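# Bring each red ball beside a different gripper's grasp point

## Task

Finish with the two red balls each sitting very near the grasp point of its own gripper, one ball per gripper. At the end neither gripper may be holding or carrying anything. Both stands must still be upright, and each ball must stay put on its own, not just because a gripper is propping it up.

## Robot and tools

Robot: two arms, left_arm and right_arm, hang from one upright column standing behind the near edge of the table. left_arm is the robot's own left and sits on the +y side; image left/right says nothing about this. Base positions (scene frame, metres): left_arm (-0.011, +0.030, +0.500), right_arm (-0.024, -0.030, +0.500), both with quat_wxyz (+0.995, 0, 0, -0.102). The robot looks roughly along +x, possibly turned slightly about the column. Each arm has seven joints and a two-finger gripper driven by a single opening value.

Scene frame: z = 0 is the table top, +z up, +x out over the table, origin 0.07 m behind the centre of the near edge. All reported positions use this frame.

Gripper frame: the fingers extend along the gripper's +z and close along its y axis. The grasp point is end_effector_position: midway between the pads when closed, a few mm short of the fingertips. Closing pushes the fingertips about 17 mm further along +z.

execute_actions(actions): actions is a list of actions; each action is a table of 1 to 15 rows, one row per control step of 1/30 s. If fewer than 15 rows are given, the last one repeats until 15 steps have run, so every action lasts 0.5 s. One row = 14 numbers, all in [-1, 1], always covering both arms: left_arm dx, dy, dz, rx, ry, rz, opening, then right_arm in the same order. dx..rz are an offset, not a pose: they describe where that gripper should be relative to its measured pose at the start of the action (for the first action in a call, the pose in the last result), expressed in the gripper's own axes. Each row is counted from that same start, not added to the previous row. Scale: 1.0 equals 0.6 m of travel or 180 degrees of turn; rx, ry, rz form a single rotation vector. opening is absolute: +1 fully open (0.145 m), -1 shut; a full close needs about 0.5 s. Per step the command is limited to 70 mm and 16 degrees away from the measured pose, so large offsets take several actions, and after an action the arm only reaches its last clipped pose. An empty list just returns state and images.

move(target, speed, blocking): target is one 14-number row laid out as above, an offset in each gripper's axes from the pose in the last result that showed one, same scale. Both grippers follow straight lines that finish together, lasting 0.5 to 10 s; if longer is needed they halt at 10 s short of target. Rotation goes the short way. speed is the path's top speed in m/s, 0.002 to 0.5, default 0.25; turning is capped at twice that in rad/s. The real gripper can lag, wander and overshoot that speed, especially with a nearly straight arm. Openings are sent at the start. Paths do not avoid obstacles or the other arm. blocking=false returns after 0.5 s while motion continues; then use wait or stop before sending new actions or moves.

wait(seconds): 0 to 10; lets the scene run with the last commands held; returns early if a running move finishes. stop(): brakes a running move (needs stopping distance; fingers continue). zoom_image(camera, region): camera is cam_high, cam_low, cam_left_wrist or cam_right_wrist; region [x0, y0, x1, y1] in pixels of that 672x504 image, top-left origin, at most 504x504. read_manual(section): only the licence texts. finished_scene(scene): ends the current scene, given its number; irreversible, and the goal must already hold and keep holding.

Results: a state line per arm, left_arm: ... | right_arm: ..., with end_effector_position (m) and end_effector_quat_wxyz; printed positions can be somewhat off at long reach. Hand target lines show where the controller is steering each gripper. grip_measured is the actual finger opening on the command scale. Action calls also list grasp-point positions at some steps; HELD with an arm label means part of that step was held back. A move adds a move: line giving its ending (done, off_target, moving, held, fault) and which limits applied (paced = pose clipped; held = some steps blocked, after which the arm may surge fast), plus each gripper's distance to its target. pose unreachable means the clearance check changed or blocked a command for the named arm. FAULT lines mean an arm stopped; MOTOR HOT warns from 85 °C, and at 100 °C an OVER-TEMPERATURE FAULT stops the arm and its joints go slack under load. Images arrive in the order cam_high, cam_low, cam_left_wrist, cam_right_wrist, with calibration (K, distortion, T_world_to_cam) given and updated when it changes.

Gripping: to keep hold, command an opening well under grip_measured; lower means harder squeeze, up to about 10 N per pad for objects up to roughly 11 cm. Fast closes can squeeze too hard. Squeezing heats motors, even while you are thinking, so do not hold longer than needed.

Keeping an arm still: in a reply's first call send the offset that returns it to its wanted pose, then zeros afterwards, always with the opening it should keep. The robot holds the last command during thinking. Occasional brief tugs on held items or pushes on loose ones may occur.

Avoid: arms colliding or pressing on each other, fast or deep contacts (farther targets past contact press harder), tipping the stands, knocking anything off the table, dropping or slamming objects, and finishing with a ball still gripped or only supported by a gripper.

Each tool is called after "Emit:" as name(argument=value, ...), one argument or row to a line, values as JSON.

## Session

I'll start by looking at the current state of the scene.

Emit:
execute_actions(
  actions=[],
)

Scene clock: 0.00 s.
left_arm: end_effector_position=(+0.4190, +0.3244, +0.2355) grip_measured=+1.00 end_effector_quat_wxyz=(+0.369, -0.161, +0.842, +0.359) | right_arm: end_effector_position=(+0.2156, -0.1435, +0.2146) grip_measured=+1.00 end_effector_quat_wxyz=(+0.082, -0.077, +0.989, -0.092)
Joint positions: left_arm=[ 0.893  0.836 -1.337  1.052 -1.533 -0.221  1.202  0.145] | right_arm=[ 0.969  0.585 -1.471  1.815 -0.826 -0.677  1.505  0.145]
Joint velocities: left_arm=[-0.055  0.187 -0.002 -0.007  0.066 -0.022  0.007  0.   ] | right_arm=[-0.033  0.055 -0.022 -0.007  0.081  0.11  -0.081  0.   ]
Hand target (left_arm): +0.419, +0.324, +0.235; +0.369, -0.161, +0.842, +0.359
Hand target (right_arm): +0.216, -0.144, +0.215; +0.082, -0.077, +0.989, -0.092

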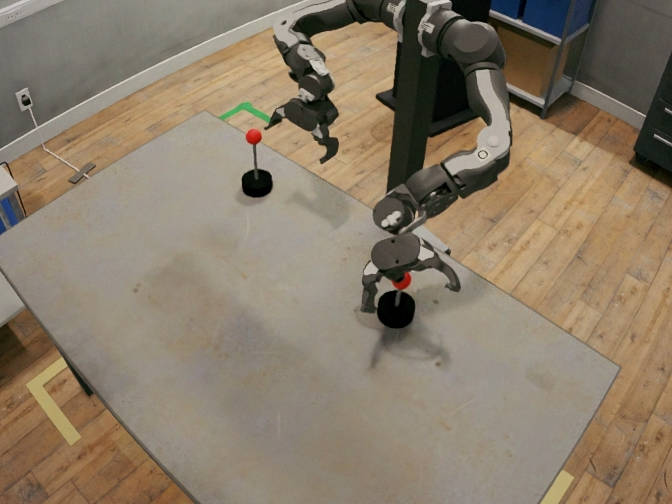

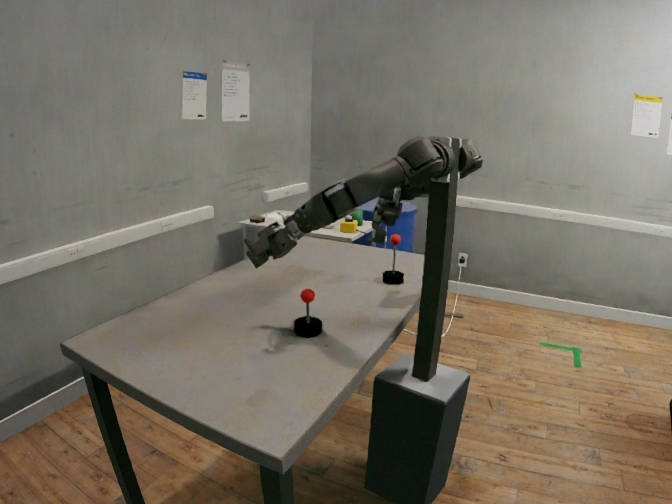

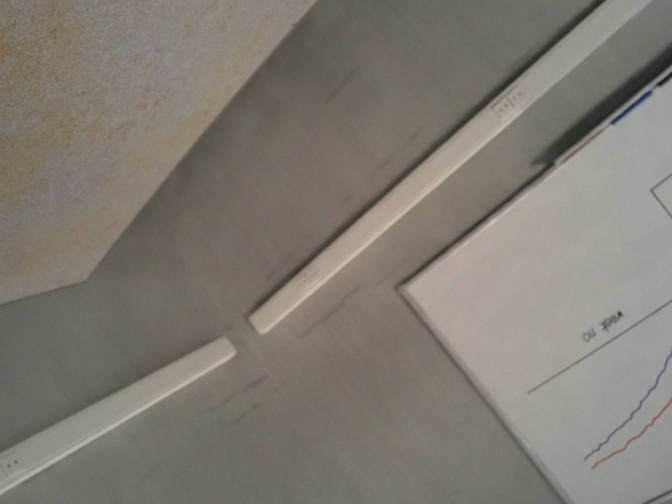

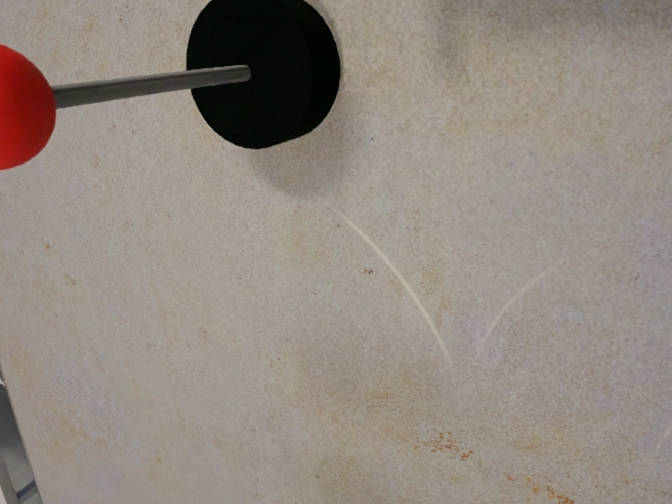

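Emit:
zoom_image(
  camera="cam_high",
  region=[210, 100, 350, 205],
)

Emit:
zoom_image(
  camera="cam_high",
  region=[340, 230, 480, 335],
)

Emit:
zoom_image(
  camera="cam_low",
  region=[260, 270, 360, 345],
)

Emit:
zoom_image(
  camera="cam_low",
  region=[345, 215, 445, 290],
)

Region (210, 100, 350, 205) of cam_high's 672x504 image, scaled by 3.600, with more detail than that image has; it fills the top 378 rows of this view, and the rest is white.

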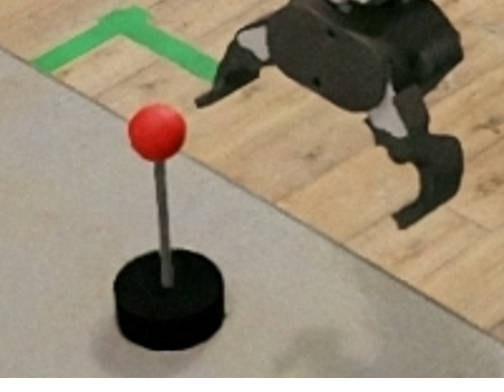

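Region (340, 230, 480, 335) of cam_high's 672x504 image, scaled by 3.600, with more detail than that image has; it fills the top 378 rows of this view, and the rest is white.

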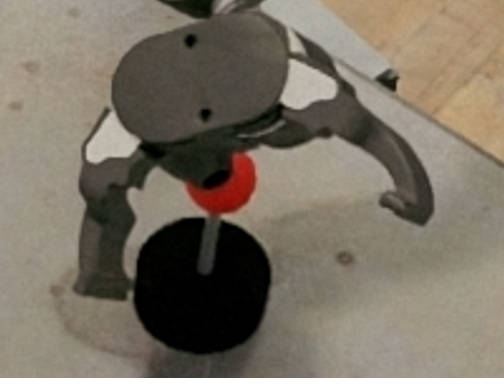

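Region (260, 270, 360, 345) of cam_low's 672x504 image, scaled by 5.040, with more detail than that image has; it fills the top 378 rows of this view, and the rest is white.

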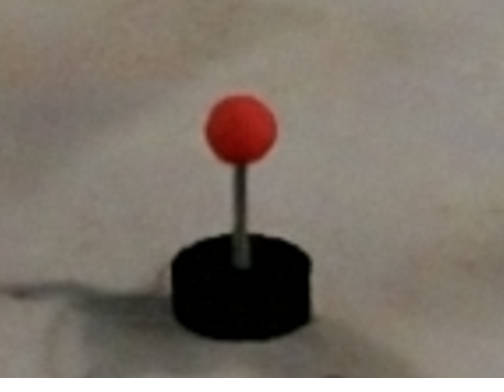

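Region (345, 215, 445, 290) of cam_low's 672x504 image, scaled by 5.040, with more detail than that image has; it fills the top 378 rows of this view, and the rest is white.

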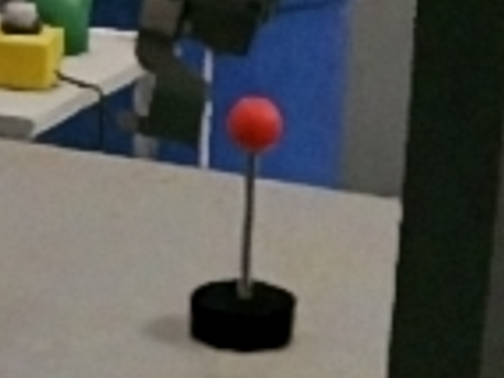

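Emit:
zoom_image(
  camera="cam_low",
  region=[230, 410, 350, 500],
)

Emit:
zoom_image(
  camera="cam_right_wrist",
  region=[0, 0, 360, 200],
)

Emit:
zoom_image(
  camera="cam_low",
  region=[230, 130, 490, 300],
)

Region (230, 410, 350, 500) of cam_low's 672x504 image, scaled by 4.200, with more detail than that image has; it fills the top 378 rows of this view, and the rest is white.

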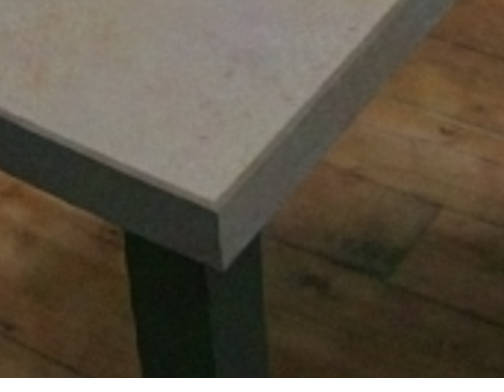

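Region (0, 0, 360, 200) of cam_right_wrist's 672x504 image, scaled by 1.400, with more detail than that image has.

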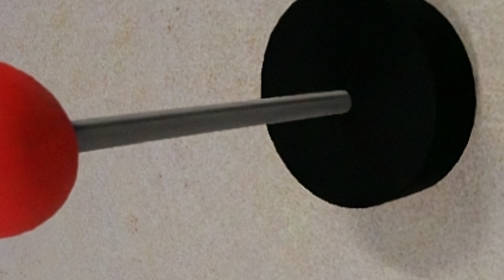

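Region (230, 130, 490, 300) of cam_low's 672x504 image, scaled by 1.938, with more detail than that image has; it fills the top 330 rows of this view, and the rest is white.

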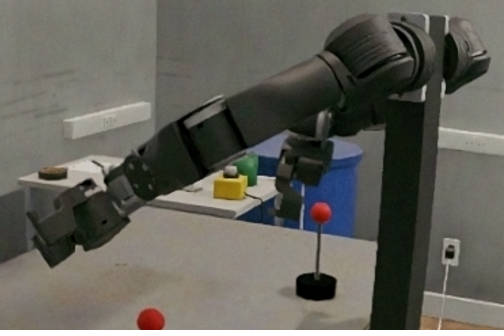

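Emit:
execute_actions(
  actions=[],
)

Scene clock: 120.00 s.
left_arm: end_effector_position=(+0.4190, +0.3244, +0.2355) grip_measured=+1.00 end_effector_quat_wxyz=(+0.369, -0.161, +0.842, +0.359) | right_arm: end_effector_position=(+0.2156, -0.1435, +0.2146) grip_measured=+1.00 end_effector_quat_wxyz=(+0.082, -0.077, +0.989, -0.092)
Joint positions: left_arm=[ 0.893  0.836 -1.337  1.052 -1.533 -0.221  1.202  0.145] | right_arm=[ 0.969  0.585 -1.471  1.815 -0.826 -0.677  1.505  0.145]
Joint velocities: left_arm=[ 0.011  0.055 -0.002 -0.007 -0.051 -0.022 -0.051  0.   ] | right_arm=[ 0.033  0.077 -0.022  0.007  0.037 -0.022 -0.051  0.   ]
Hand target (left_arm): +0.419, +0.324, +0.235; +0.369, -0.161, +0.842, +0.359
Hand target (right_arm): +0.216, -0.144, +0.215; +0.082, -0.077, +0.989, -0.092

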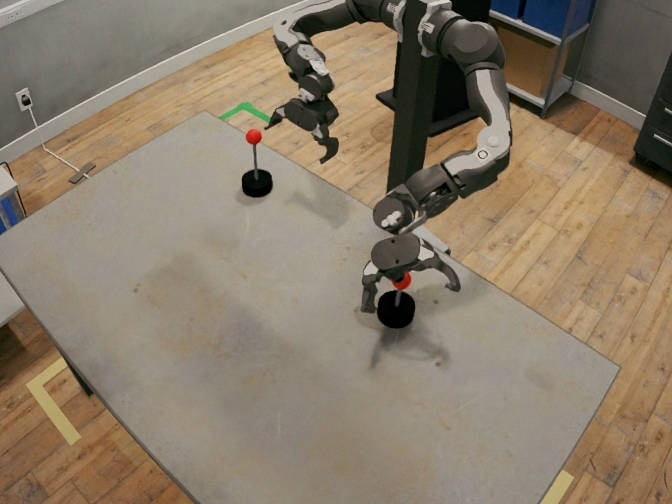

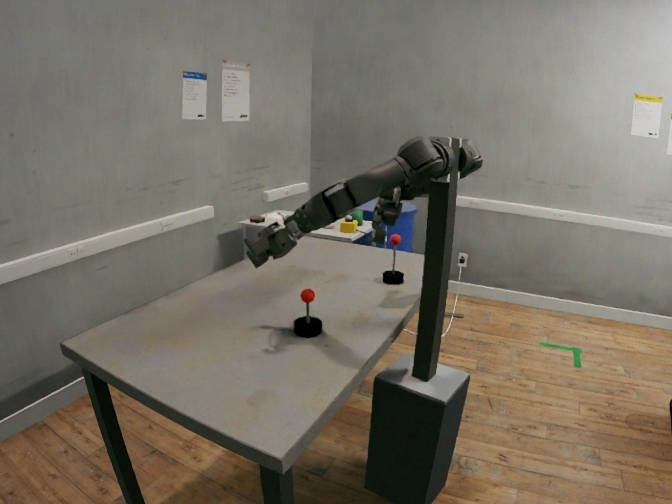

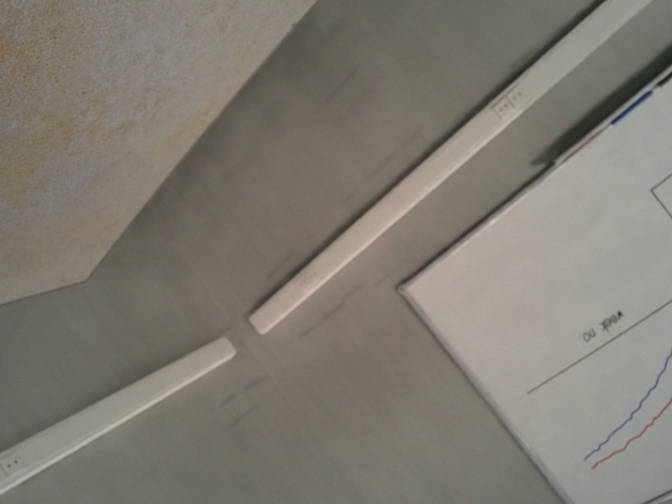

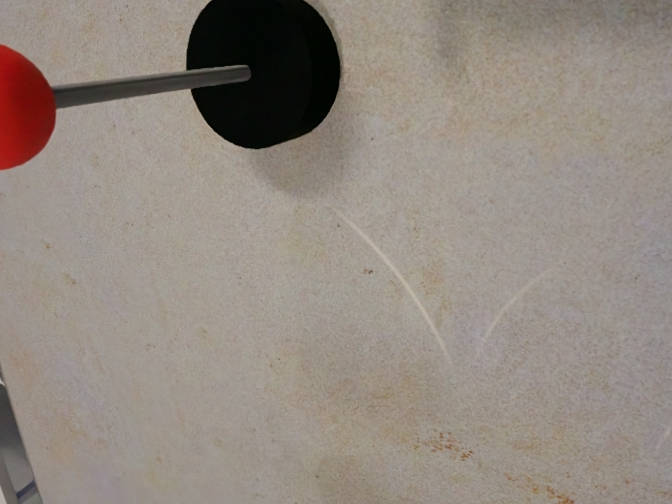

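Emit:
move(
  target=[0.2653, -0.0945, -0.1853, 0.1223, 0.1855, 0, 1, 0.0545, -0.2543, 0.0761, 0, 0, 0.1944, 1],
  speed=0.4,
)

Scene clock: 128.53 s.
left_arm: end_effector_position=(+0.2858, +0.2068, +0.1412) grip_measured=+1.00 end_effector_quat_wxyz=(+0.138, -0.177, +0.965, +0.139) | right_arm: end_effector_position=(+0.2092, -0.3056, +0.1923) grip_measured=+1.00 end_effector_quat_wxyz=(+0.099, +0.226, +0.967, -0.064)
Joint positions: left_arm=[ 0.563  0.889 -1.176  1.531 -1.068 -0.196  1.259  0.145] | right_arm=[ 0.811  1.038 -1.265  1.61  -0.935 -0.581  1.06   0.145]
Joint velocities: left_arm=[ 0.011 -0.011  0.002 -0.012 -0.066 -0.037 -0.007  0.   ] | right_arm=[-0.011 -0.033 -0.002 -0.007 -0.066  0.007 -0.007  0.   ]
Hand target (left_arm): +0.286, +0.205, +0.141; +0.138, -0.179, +0.965, +0.135
Hand target (right_arm): +0.209, -0.304, +0.191; +0.099, +0.226, +0.967, -0.060
Off the commanded pose (left_arm): 0.003 m, 1 deg.
Off the commanded pose (right_arm): 0.005 m, 1 deg.
move: off_target (right_arm)
camera_calibration (this result's frames):
cam_left_wrist: T_world_to_cam=[[-0.448122, 0.719224, 0.530946, -0.10336], [0.866327, 0.202819, 0.456446, -0.336884], [0.220601, 0.664516, -0.71397, -0.0465048], [0, 0, 0, 1]] pos_world=[0.255792, 0.173569, 0.175445]
cam_right_wrist: T_world_to_cam=[[0.516809, 0.765677, -0.382946, 0.203726], [0.833365, -0.347542, 0.429788, -0.357308], [0.195988, -0.541252, -0.817701, 0.00609781], [0, 0, 0, 1]] pos_world=[0.191285, -0.276867, 0.236569]

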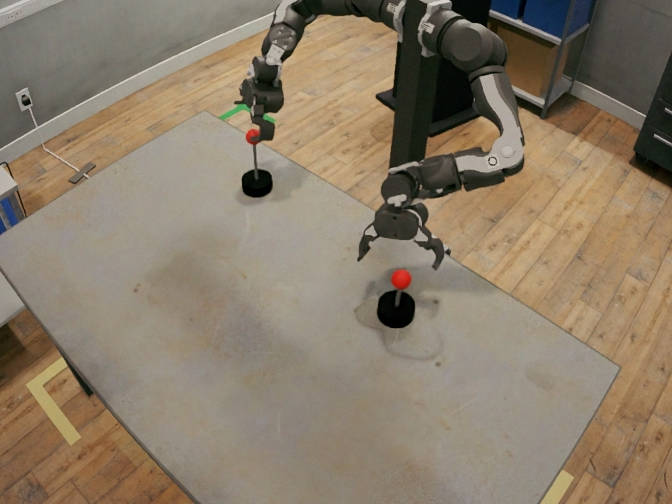

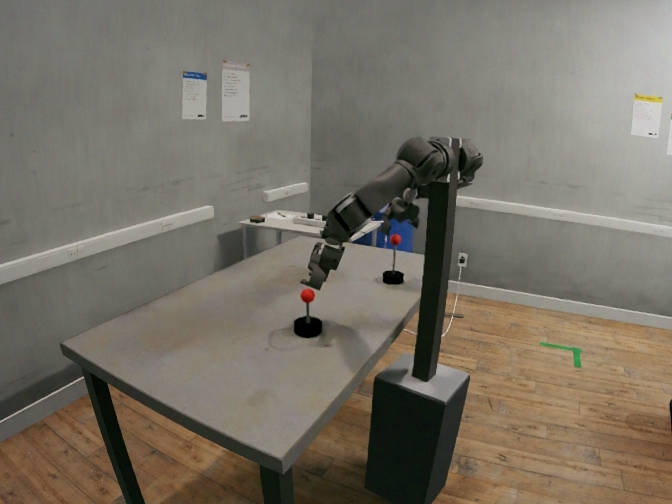

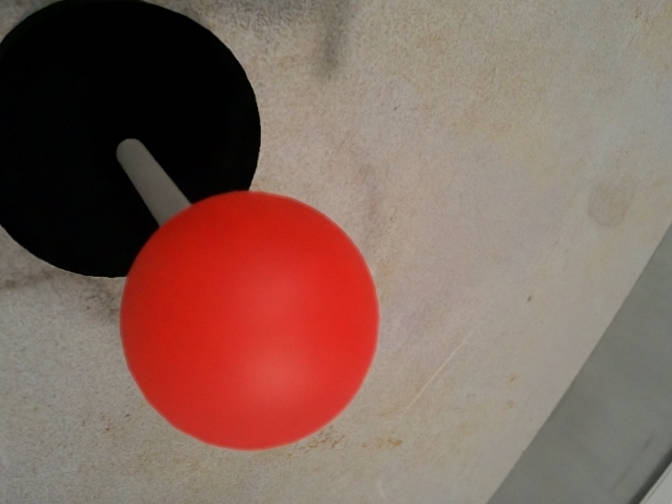

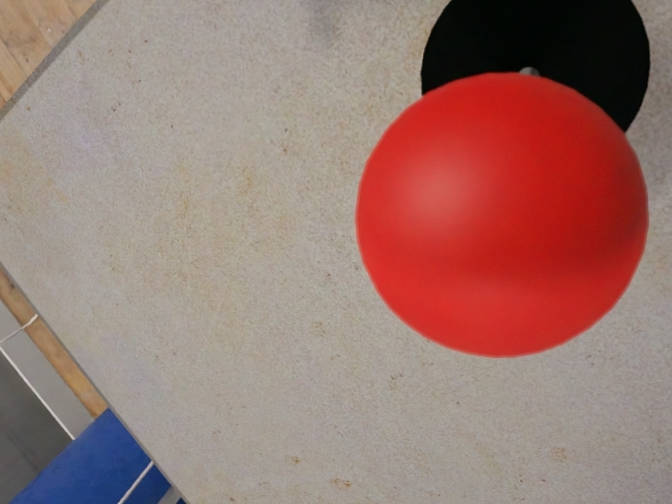

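Emit:
zoom_image(
  camera="cam_left_wrist",
  region=[100, 170, 400, 470],
)

Emit:
zoom_image(
  camera="cam_right_wrist",
  region=[340, 50, 672, 382],
)

Region (100, 170, 400, 470) of cam_left_wrist's 672x504 image, scaled by 1.680, with more detail than that image has.

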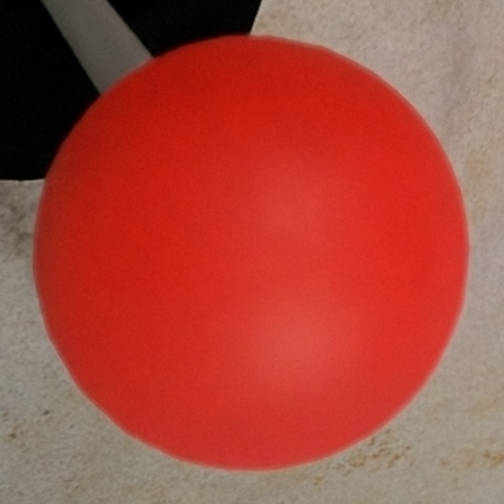

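Region (340, 50, 672, 382) of cam_right_wrist's 672x504 image, scaled by 1.518, with more detail than that image has.

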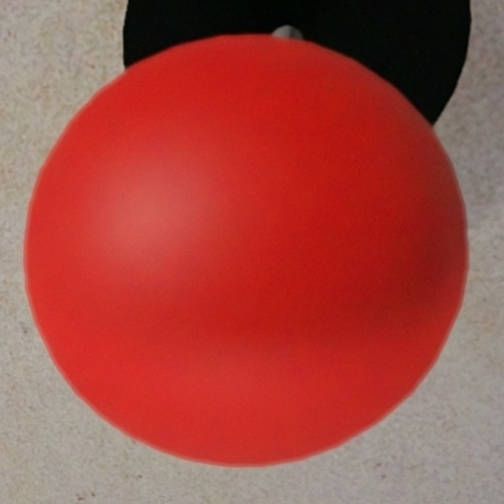

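Emit:
execute_actions(
  actions=[
    [[0,0,0.0002,0,0,0,1,0,0.0001,0.0002,0,0,0,1],[0,0.0003,0.0015,0,0,0,1,0.0002,0.0005,0.0012,0,0,0,1],[0.0001,0.0008,0.0043,0,0,0,1,0.0007,0.0015,0.0036,0,0,0,1],[0.0002,0.0016,0.0089,0,0,0,1,0.0015,0.0032,0.0075,0,0,0,1],[0.0004,0.0027,0.0149,0,0,0,1,0.0025,0.0053,0.0126,0,0,0,1],[0.0006,0.0039,0.0219,0,0,0,1,0.0036,0.0078,0.0185,0,0,0,1],[0.0007,0.0052,0.0292,0,0,0,1,0.0049,0.0104,0.0248,0,0,0,1],[0.0009,0.0064,0.0362,0,0,0,1,0.0060,0.0129,0.0307,0,0,0,1],[0.0011,0.0075,0.0422,0,0,0,1,0.0070,0.0150,0.0358,0,0,0,1],[0.0012,0.0083,0.0468,0,0,0,1,0.0078,0.0167,0.0397,0,0,0,1],[0.0013,0.0088,0.0496,0,0,0,1,0.0083,0.0177,0.0421,0,0,0,1],[0.0013,0.0091,0.0509,0,0,0,1,0.0085,0.0181,0.0431,0,0,0,1],[0.0013,0.0091,0.0511,0,0,0,1,0.0085,0.0182,0.0433,0,0,0,1]],
  ],
)

Scene clock: 182.23 s.
left_arm: end_effector_position=(+0.2908, +0.2225, +0.1155) grip_measured=+1.00 end_effector_quat_wxyz=(+0.139, -0.181, +0.963, +0.141) | right_arm: end_effector_position=(+0.2150, -0.2989, +0.1671) grip_measured=+1.00 end_effector_quat_wxyz=(+0.100, +0.226, +0.967, -0.067)
Joint positions: left_arm=[ 0.537  0.855 -1.188  1.38  -1.118 -0.213  1.134  0.145] | right_arm=[ 0.764  0.951 -1.271  1.515 -1.015 -0.553  1.012  0.145]
Joint velocities: left_arm=[-0.055 -0.055 -0.007  0.002 -0.022 -0.007 -0.081  0.   ] | right_arm=[ 0.011  0.011 -0.002  0.002 -0.007 -0.051 -0.022 -0.   ]
Hand target (left_arm): +0.290, +0.221, +0.114; +0.137, -0.178, +0.965, +0.139
Hand target (right_arm): +0.214, -0.298, +0.165; +0.099, +0.226, +0.967, -0.065
Off the commanded pose (left_arm): 0.002 m, 1 deg.
Off the commanded pose (right_arm): 0.002 m, 0 deg.
Step readings (end_effector_position):
0: left_arm (+0.2858, +0.2068, +0.1412) | right_arm (+0.2092, -0.3056, +0.1923)
1: left_arm (+0.2858, +0.2068, +0.1412) | right_arm (+0.2092, -0.3056, +0.1923)
2: left_arm (+0.2859, +0.2070, +0.1411) | right_arm (+0.2093, -0.3057, +0.1923)
4: left_arm (+0.2874, +0.2097, +0.1391) | right_arm (+0.2108, -0.3064, +0.1908)
8: left_arm (+0.2881, +0.2202, +0.1246) | right_arm (+0.2125, -0.2999, +0.1752)
15: end_effector_position above
camera_calibration (this result's frames):
cam_left_wrist: T_world_to_cam=[[-0.456301, 0.713314, 0.531952, -0.095238], [0.863048, 0.209223, 0.459755, -0.333514], [0.216653, 0.668887, -0.711092, -0.0765291], [0, 0, 0, 1]] pos_world=[0.260961, 0.188903, 0.149577]
cam_right_wrist: T_world_to_cam=[[0.51707, 0.76391, -0.38611, 0.18589], [0.833177, -0.345854, 0.43151, -0.348676], [0.196097, -0.544819, -0.815303, -0.0135439], [0, 0, 0, 1]] pos_world=[0.197046, -0.269973, 0.211188]

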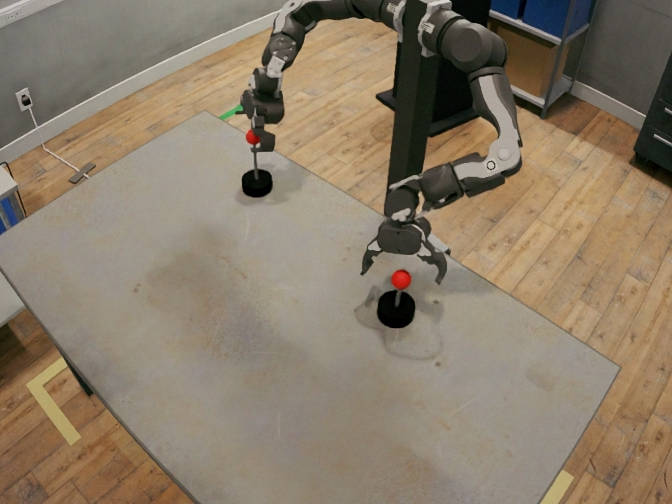

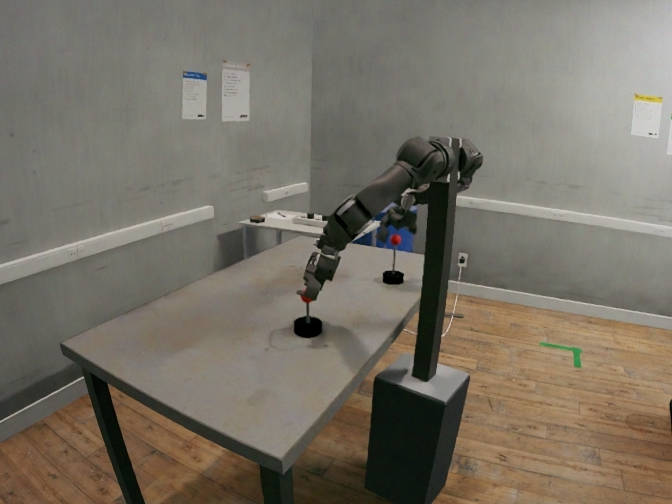

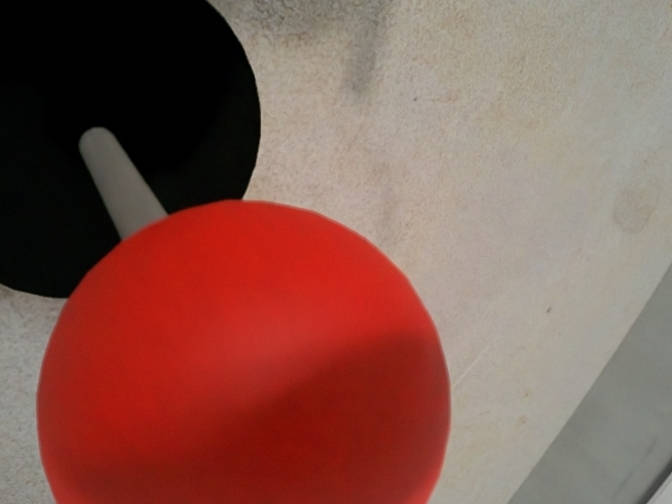

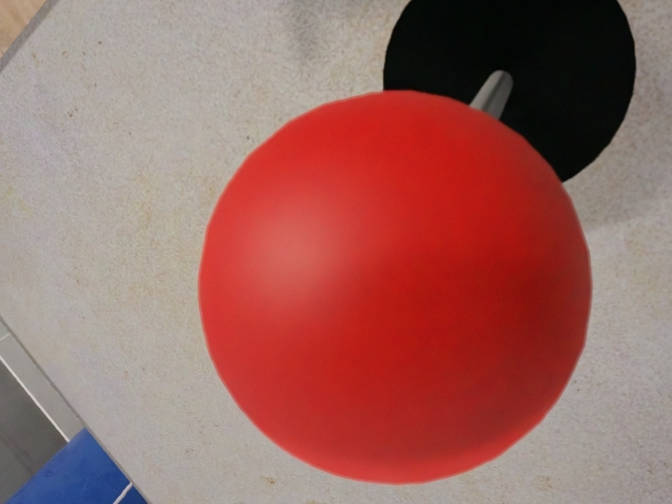

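Emit:
execute_actions(
  actions=[],
)

Scene clock: 183.90 s.
left_arm: end_effector_position=(+0.2909, +0.2223, +0.1154) grip_measured=+1.00 end_effector_quat_wxyz=(+0.139, -0.181, +0.964, +0.140) | right_arm: end_effector_position=(+0.2151, -0.2990, +0.1671) grip_measured=+1.00 end_effector_quat_wxyz=(+0.100, +0.225, +0.967, -0.067)
Joint positions: left_arm=[ 0.537  0.855 -1.188  1.38  -1.118 -0.213  1.133  0.145] | right_arm=[ 0.764  0.951 -1.271  1.515 -1.015 -0.553  1.012  0.145]
Joint velocities: left_arm=[ 0.011 -0.011  0.007 -0.017  0.022  0.007 -0.022 -0.   ] | right_arm=[-0.055 -0.011 -0.012 -0.002 -0.066 -0.051 -0.051 -0.   ]
Hand target (left_arm): +0.290, +0.221, +0.114; +0.137, -0.178, +0.965, +0.139
Hand target (right_arm): +0.214, -0.298, +0.165; +0.099, +0.226, +0.967, -0.065
Off the commanded pose (left_arm): 0.002 m, 1 deg.
Off the commanded pose (right_arm): 0.002 m, 0 deg.
camera_calibration (this result's frames):
cam_left_wrist: T_world_to_cam=[[-0.455849, 0.714347, 0.530952, -0.0952623], [0.863045, 0.208906, 0.459904, -0.333499], [0.217612, 0.667882, -0.711743, -0.0764298], [0, 0, 0, 1]] pos_world=[0.261031, 0.188766, 0.149559]
cam_right_wrist: T_world_to_cam=[[0.516946, 0.76398, -0.386137, 0.185941], [0.833125, -0.345402, 0.431972, -0.348694], [0.196645, -0.545006, -0.815045, -0.013781], [0, 0, 0, 1]] pos_world=[0.197095, -0.270005, 0.211193]

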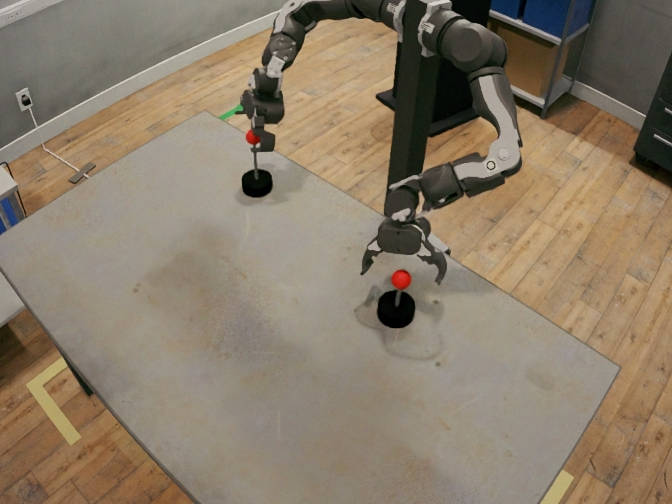

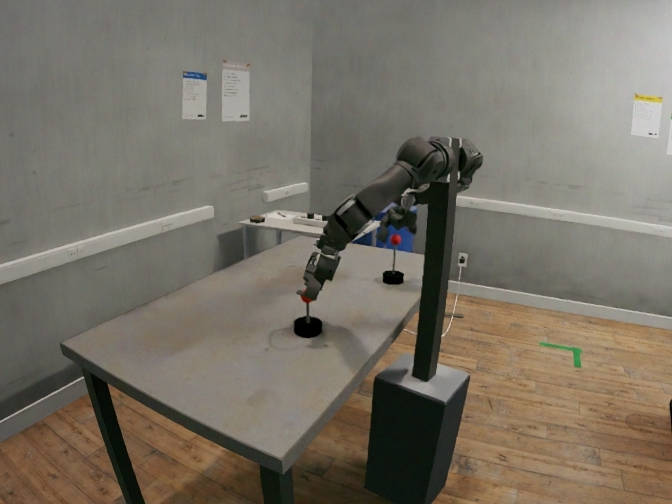

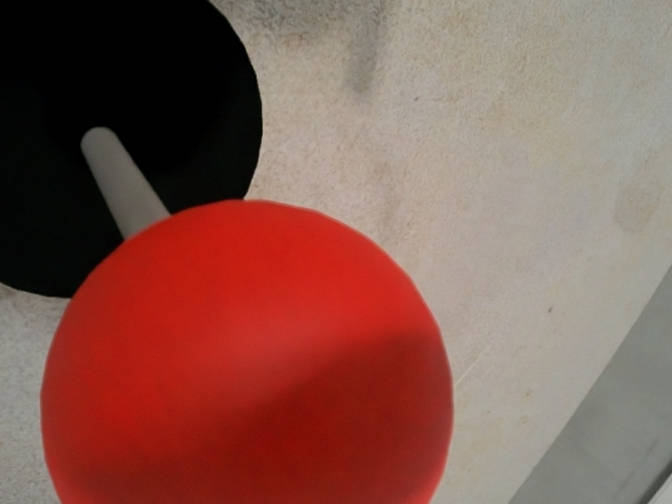

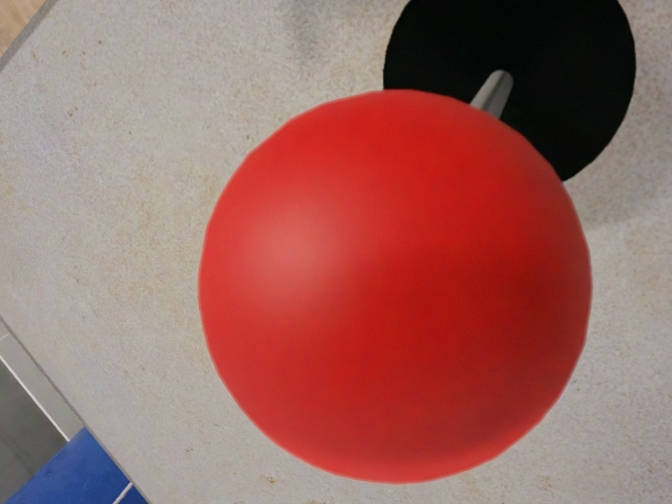

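Emit:
zoom_image(
  camera="cam_high",
  region=[345, 205, 465, 305],
)

Emit:
zoom_image(
  camera="cam_low",
  region=[360, 195, 430, 255],
)

Emit:
zoom_image(
  camera="cam_high",
  region=[215, 70, 315, 170],
)

Emit:
zoom_image(
  camera="cam_low",
  region=[275, 240, 355, 320],
)

Region (345, 205, 465, 305) of cam_high's 672x504 image, scaled by 4.200, with more detail than that image has.

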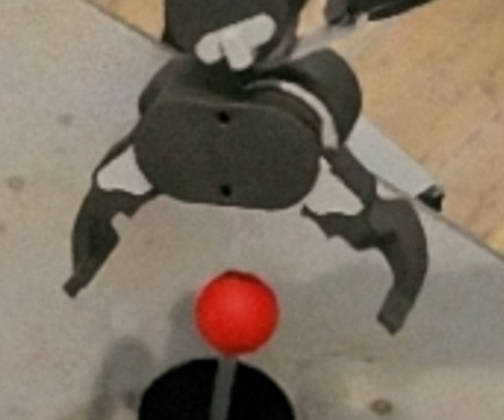

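Region (360, 195, 430, 255) of cam_low's 672x504 image, scaled by 7.200, with more detail than that image has; it fills the top 432 rows of this view, and the rest is white.

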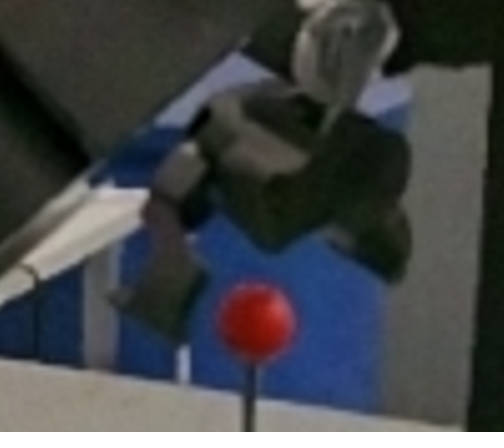

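Region (215, 70, 315, 170) of cam_high's 672x504 image, scaled by 5.040, with more detail than that image has.

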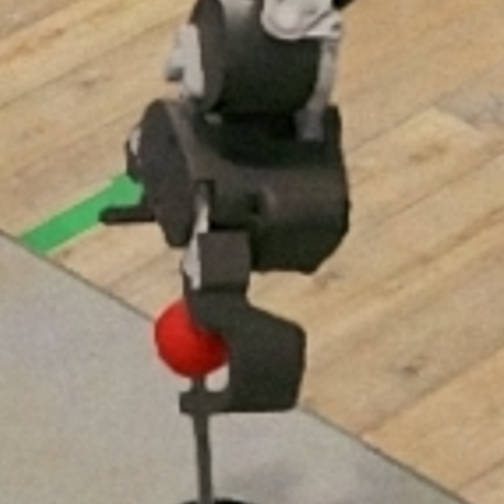

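Region (275, 240, 355, 320) of cam_low's 672x504 image, scaled by 6.300, with more detail than that image has.

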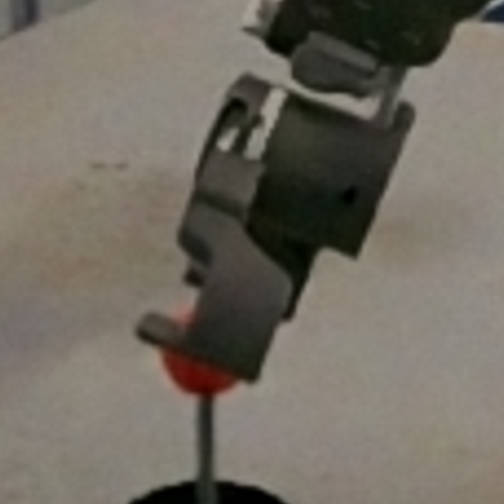

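Emit:
zoom_image(
  camera="cam_high",
  region=[355, 240, 455, 300],
)

Emit:
zoom_image(
  camera="cam_high",
  region=[228, 100, 288, 160],
)

Region (355, 240, 455, 300) of cam_high's 672x504 image, scaled by 5.040, with more detail than that image has; it fills the top 302 rows of this view, and the rest is white.

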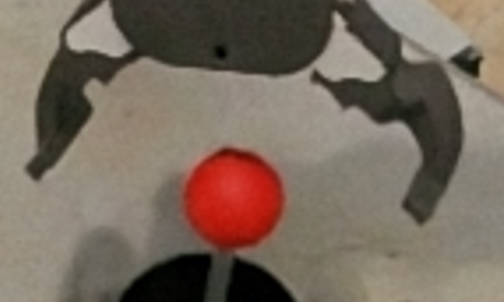

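Region (228, 100, 288, 160) of cam_high's 672x504 image, scaled by 8.400, with more detail than that image has.

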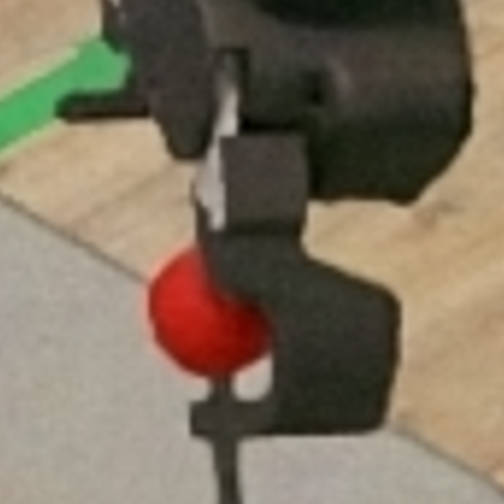

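Emit:
execute_actions(
  actions=[],
)

Scene clock: 268.97 s.
left_arm: end_effector_position=(+0.2909, +0.2223, +0.1154) grip_measured=+1.00 end_effector_quat_wxyz=(+0.139, -0.181, +0.964, +0.140) | right_arm: end_effector_position=(+0.2151, -0.2990, +0.1671) grip_measured=+1.00 end_effector_quat_wxyz=(+0.100, +0.225, +0.967, -0.067)
Joint positions: left_arm=[ 0.537  0.855 -1.188  1.38  -1.118 -0.213  1.133  0.145] | right_arm=[ 0.764  0.951 -1.271  1.515 -1.015 -0.553  1.012  0.145]
Joint velocities: left_arm=[ 0.033  0.055 -0.012 -0.007 -0.007 -0.022  0.022  0.   ] | right_arm=[-0.033  0.011  0.002 -0.002  0.051  0.022  0.007  0.   ]
Hand target (left_arm): +0.290, +0.221, +0.114; +0.137, -0.178, +0.965, +0.139
Hand target (right_arm): +0.214, -0.298, +0.165; +0.099, +0.226, +0.967, -0.065
Off the commanded pose (left_arm): 0.002 m, 1 deg.
Off the commanded pose (right_arm): 0.002 m, 0 deg.
camera_calibration (this result's frames):
cam_left_wrist: T_world_to_cam=[[-0.455849, 0.714347, 0.530952, -0.0952623], [0.863045, 0.208906, 0.459904, -0.333499], [0.217612, 0.667882, -0.711743, -0.0764298], [0, 0, 0, 1]] pos_world=[0.261031, 0.188766, 0.149559]
cam_right_wrist: T_world_to_cam=[[0.516946, 0.76398, -0.386137, 0.185941], [0.833125, -0.345402, 0.431972, -0.348694], [0.196645, -0.545006, -0.815045, -0.013781], [0, 0, 0, 1]] pos_world=[0.197095, -0.270005, 0.211193]

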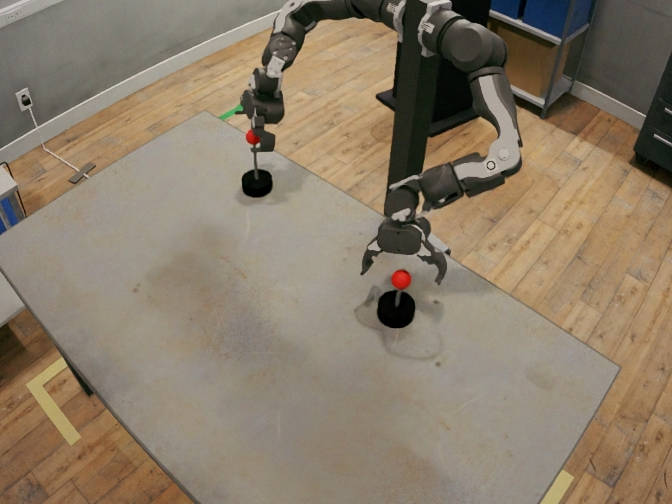

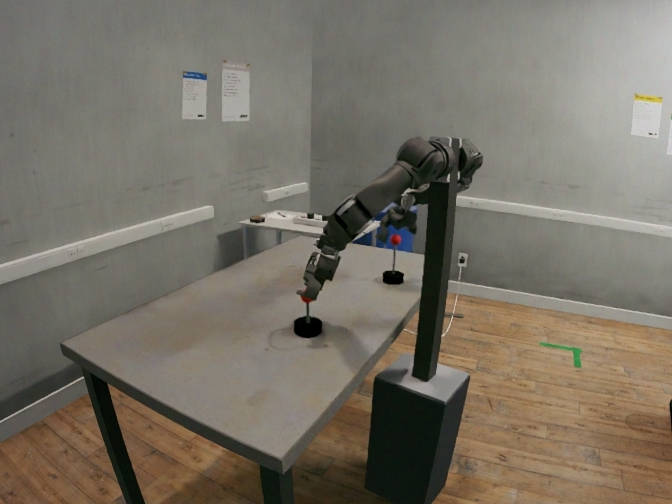

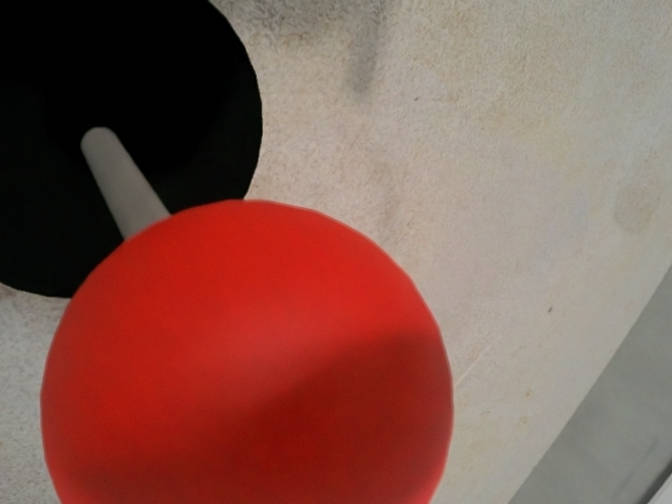

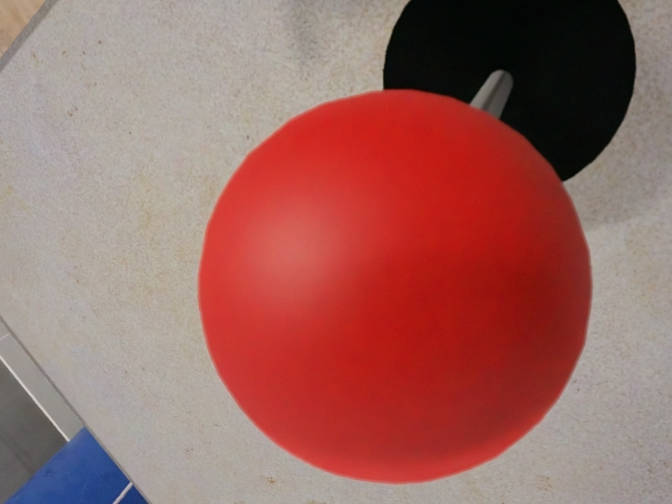

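Both balls are within a few millimetres of the grasp points. Nothing is touching them and both stands are upright, so I'm ending scene 1.

Emit:
finished_scene(
  scene=1,
)

The scene is finished: the task was done.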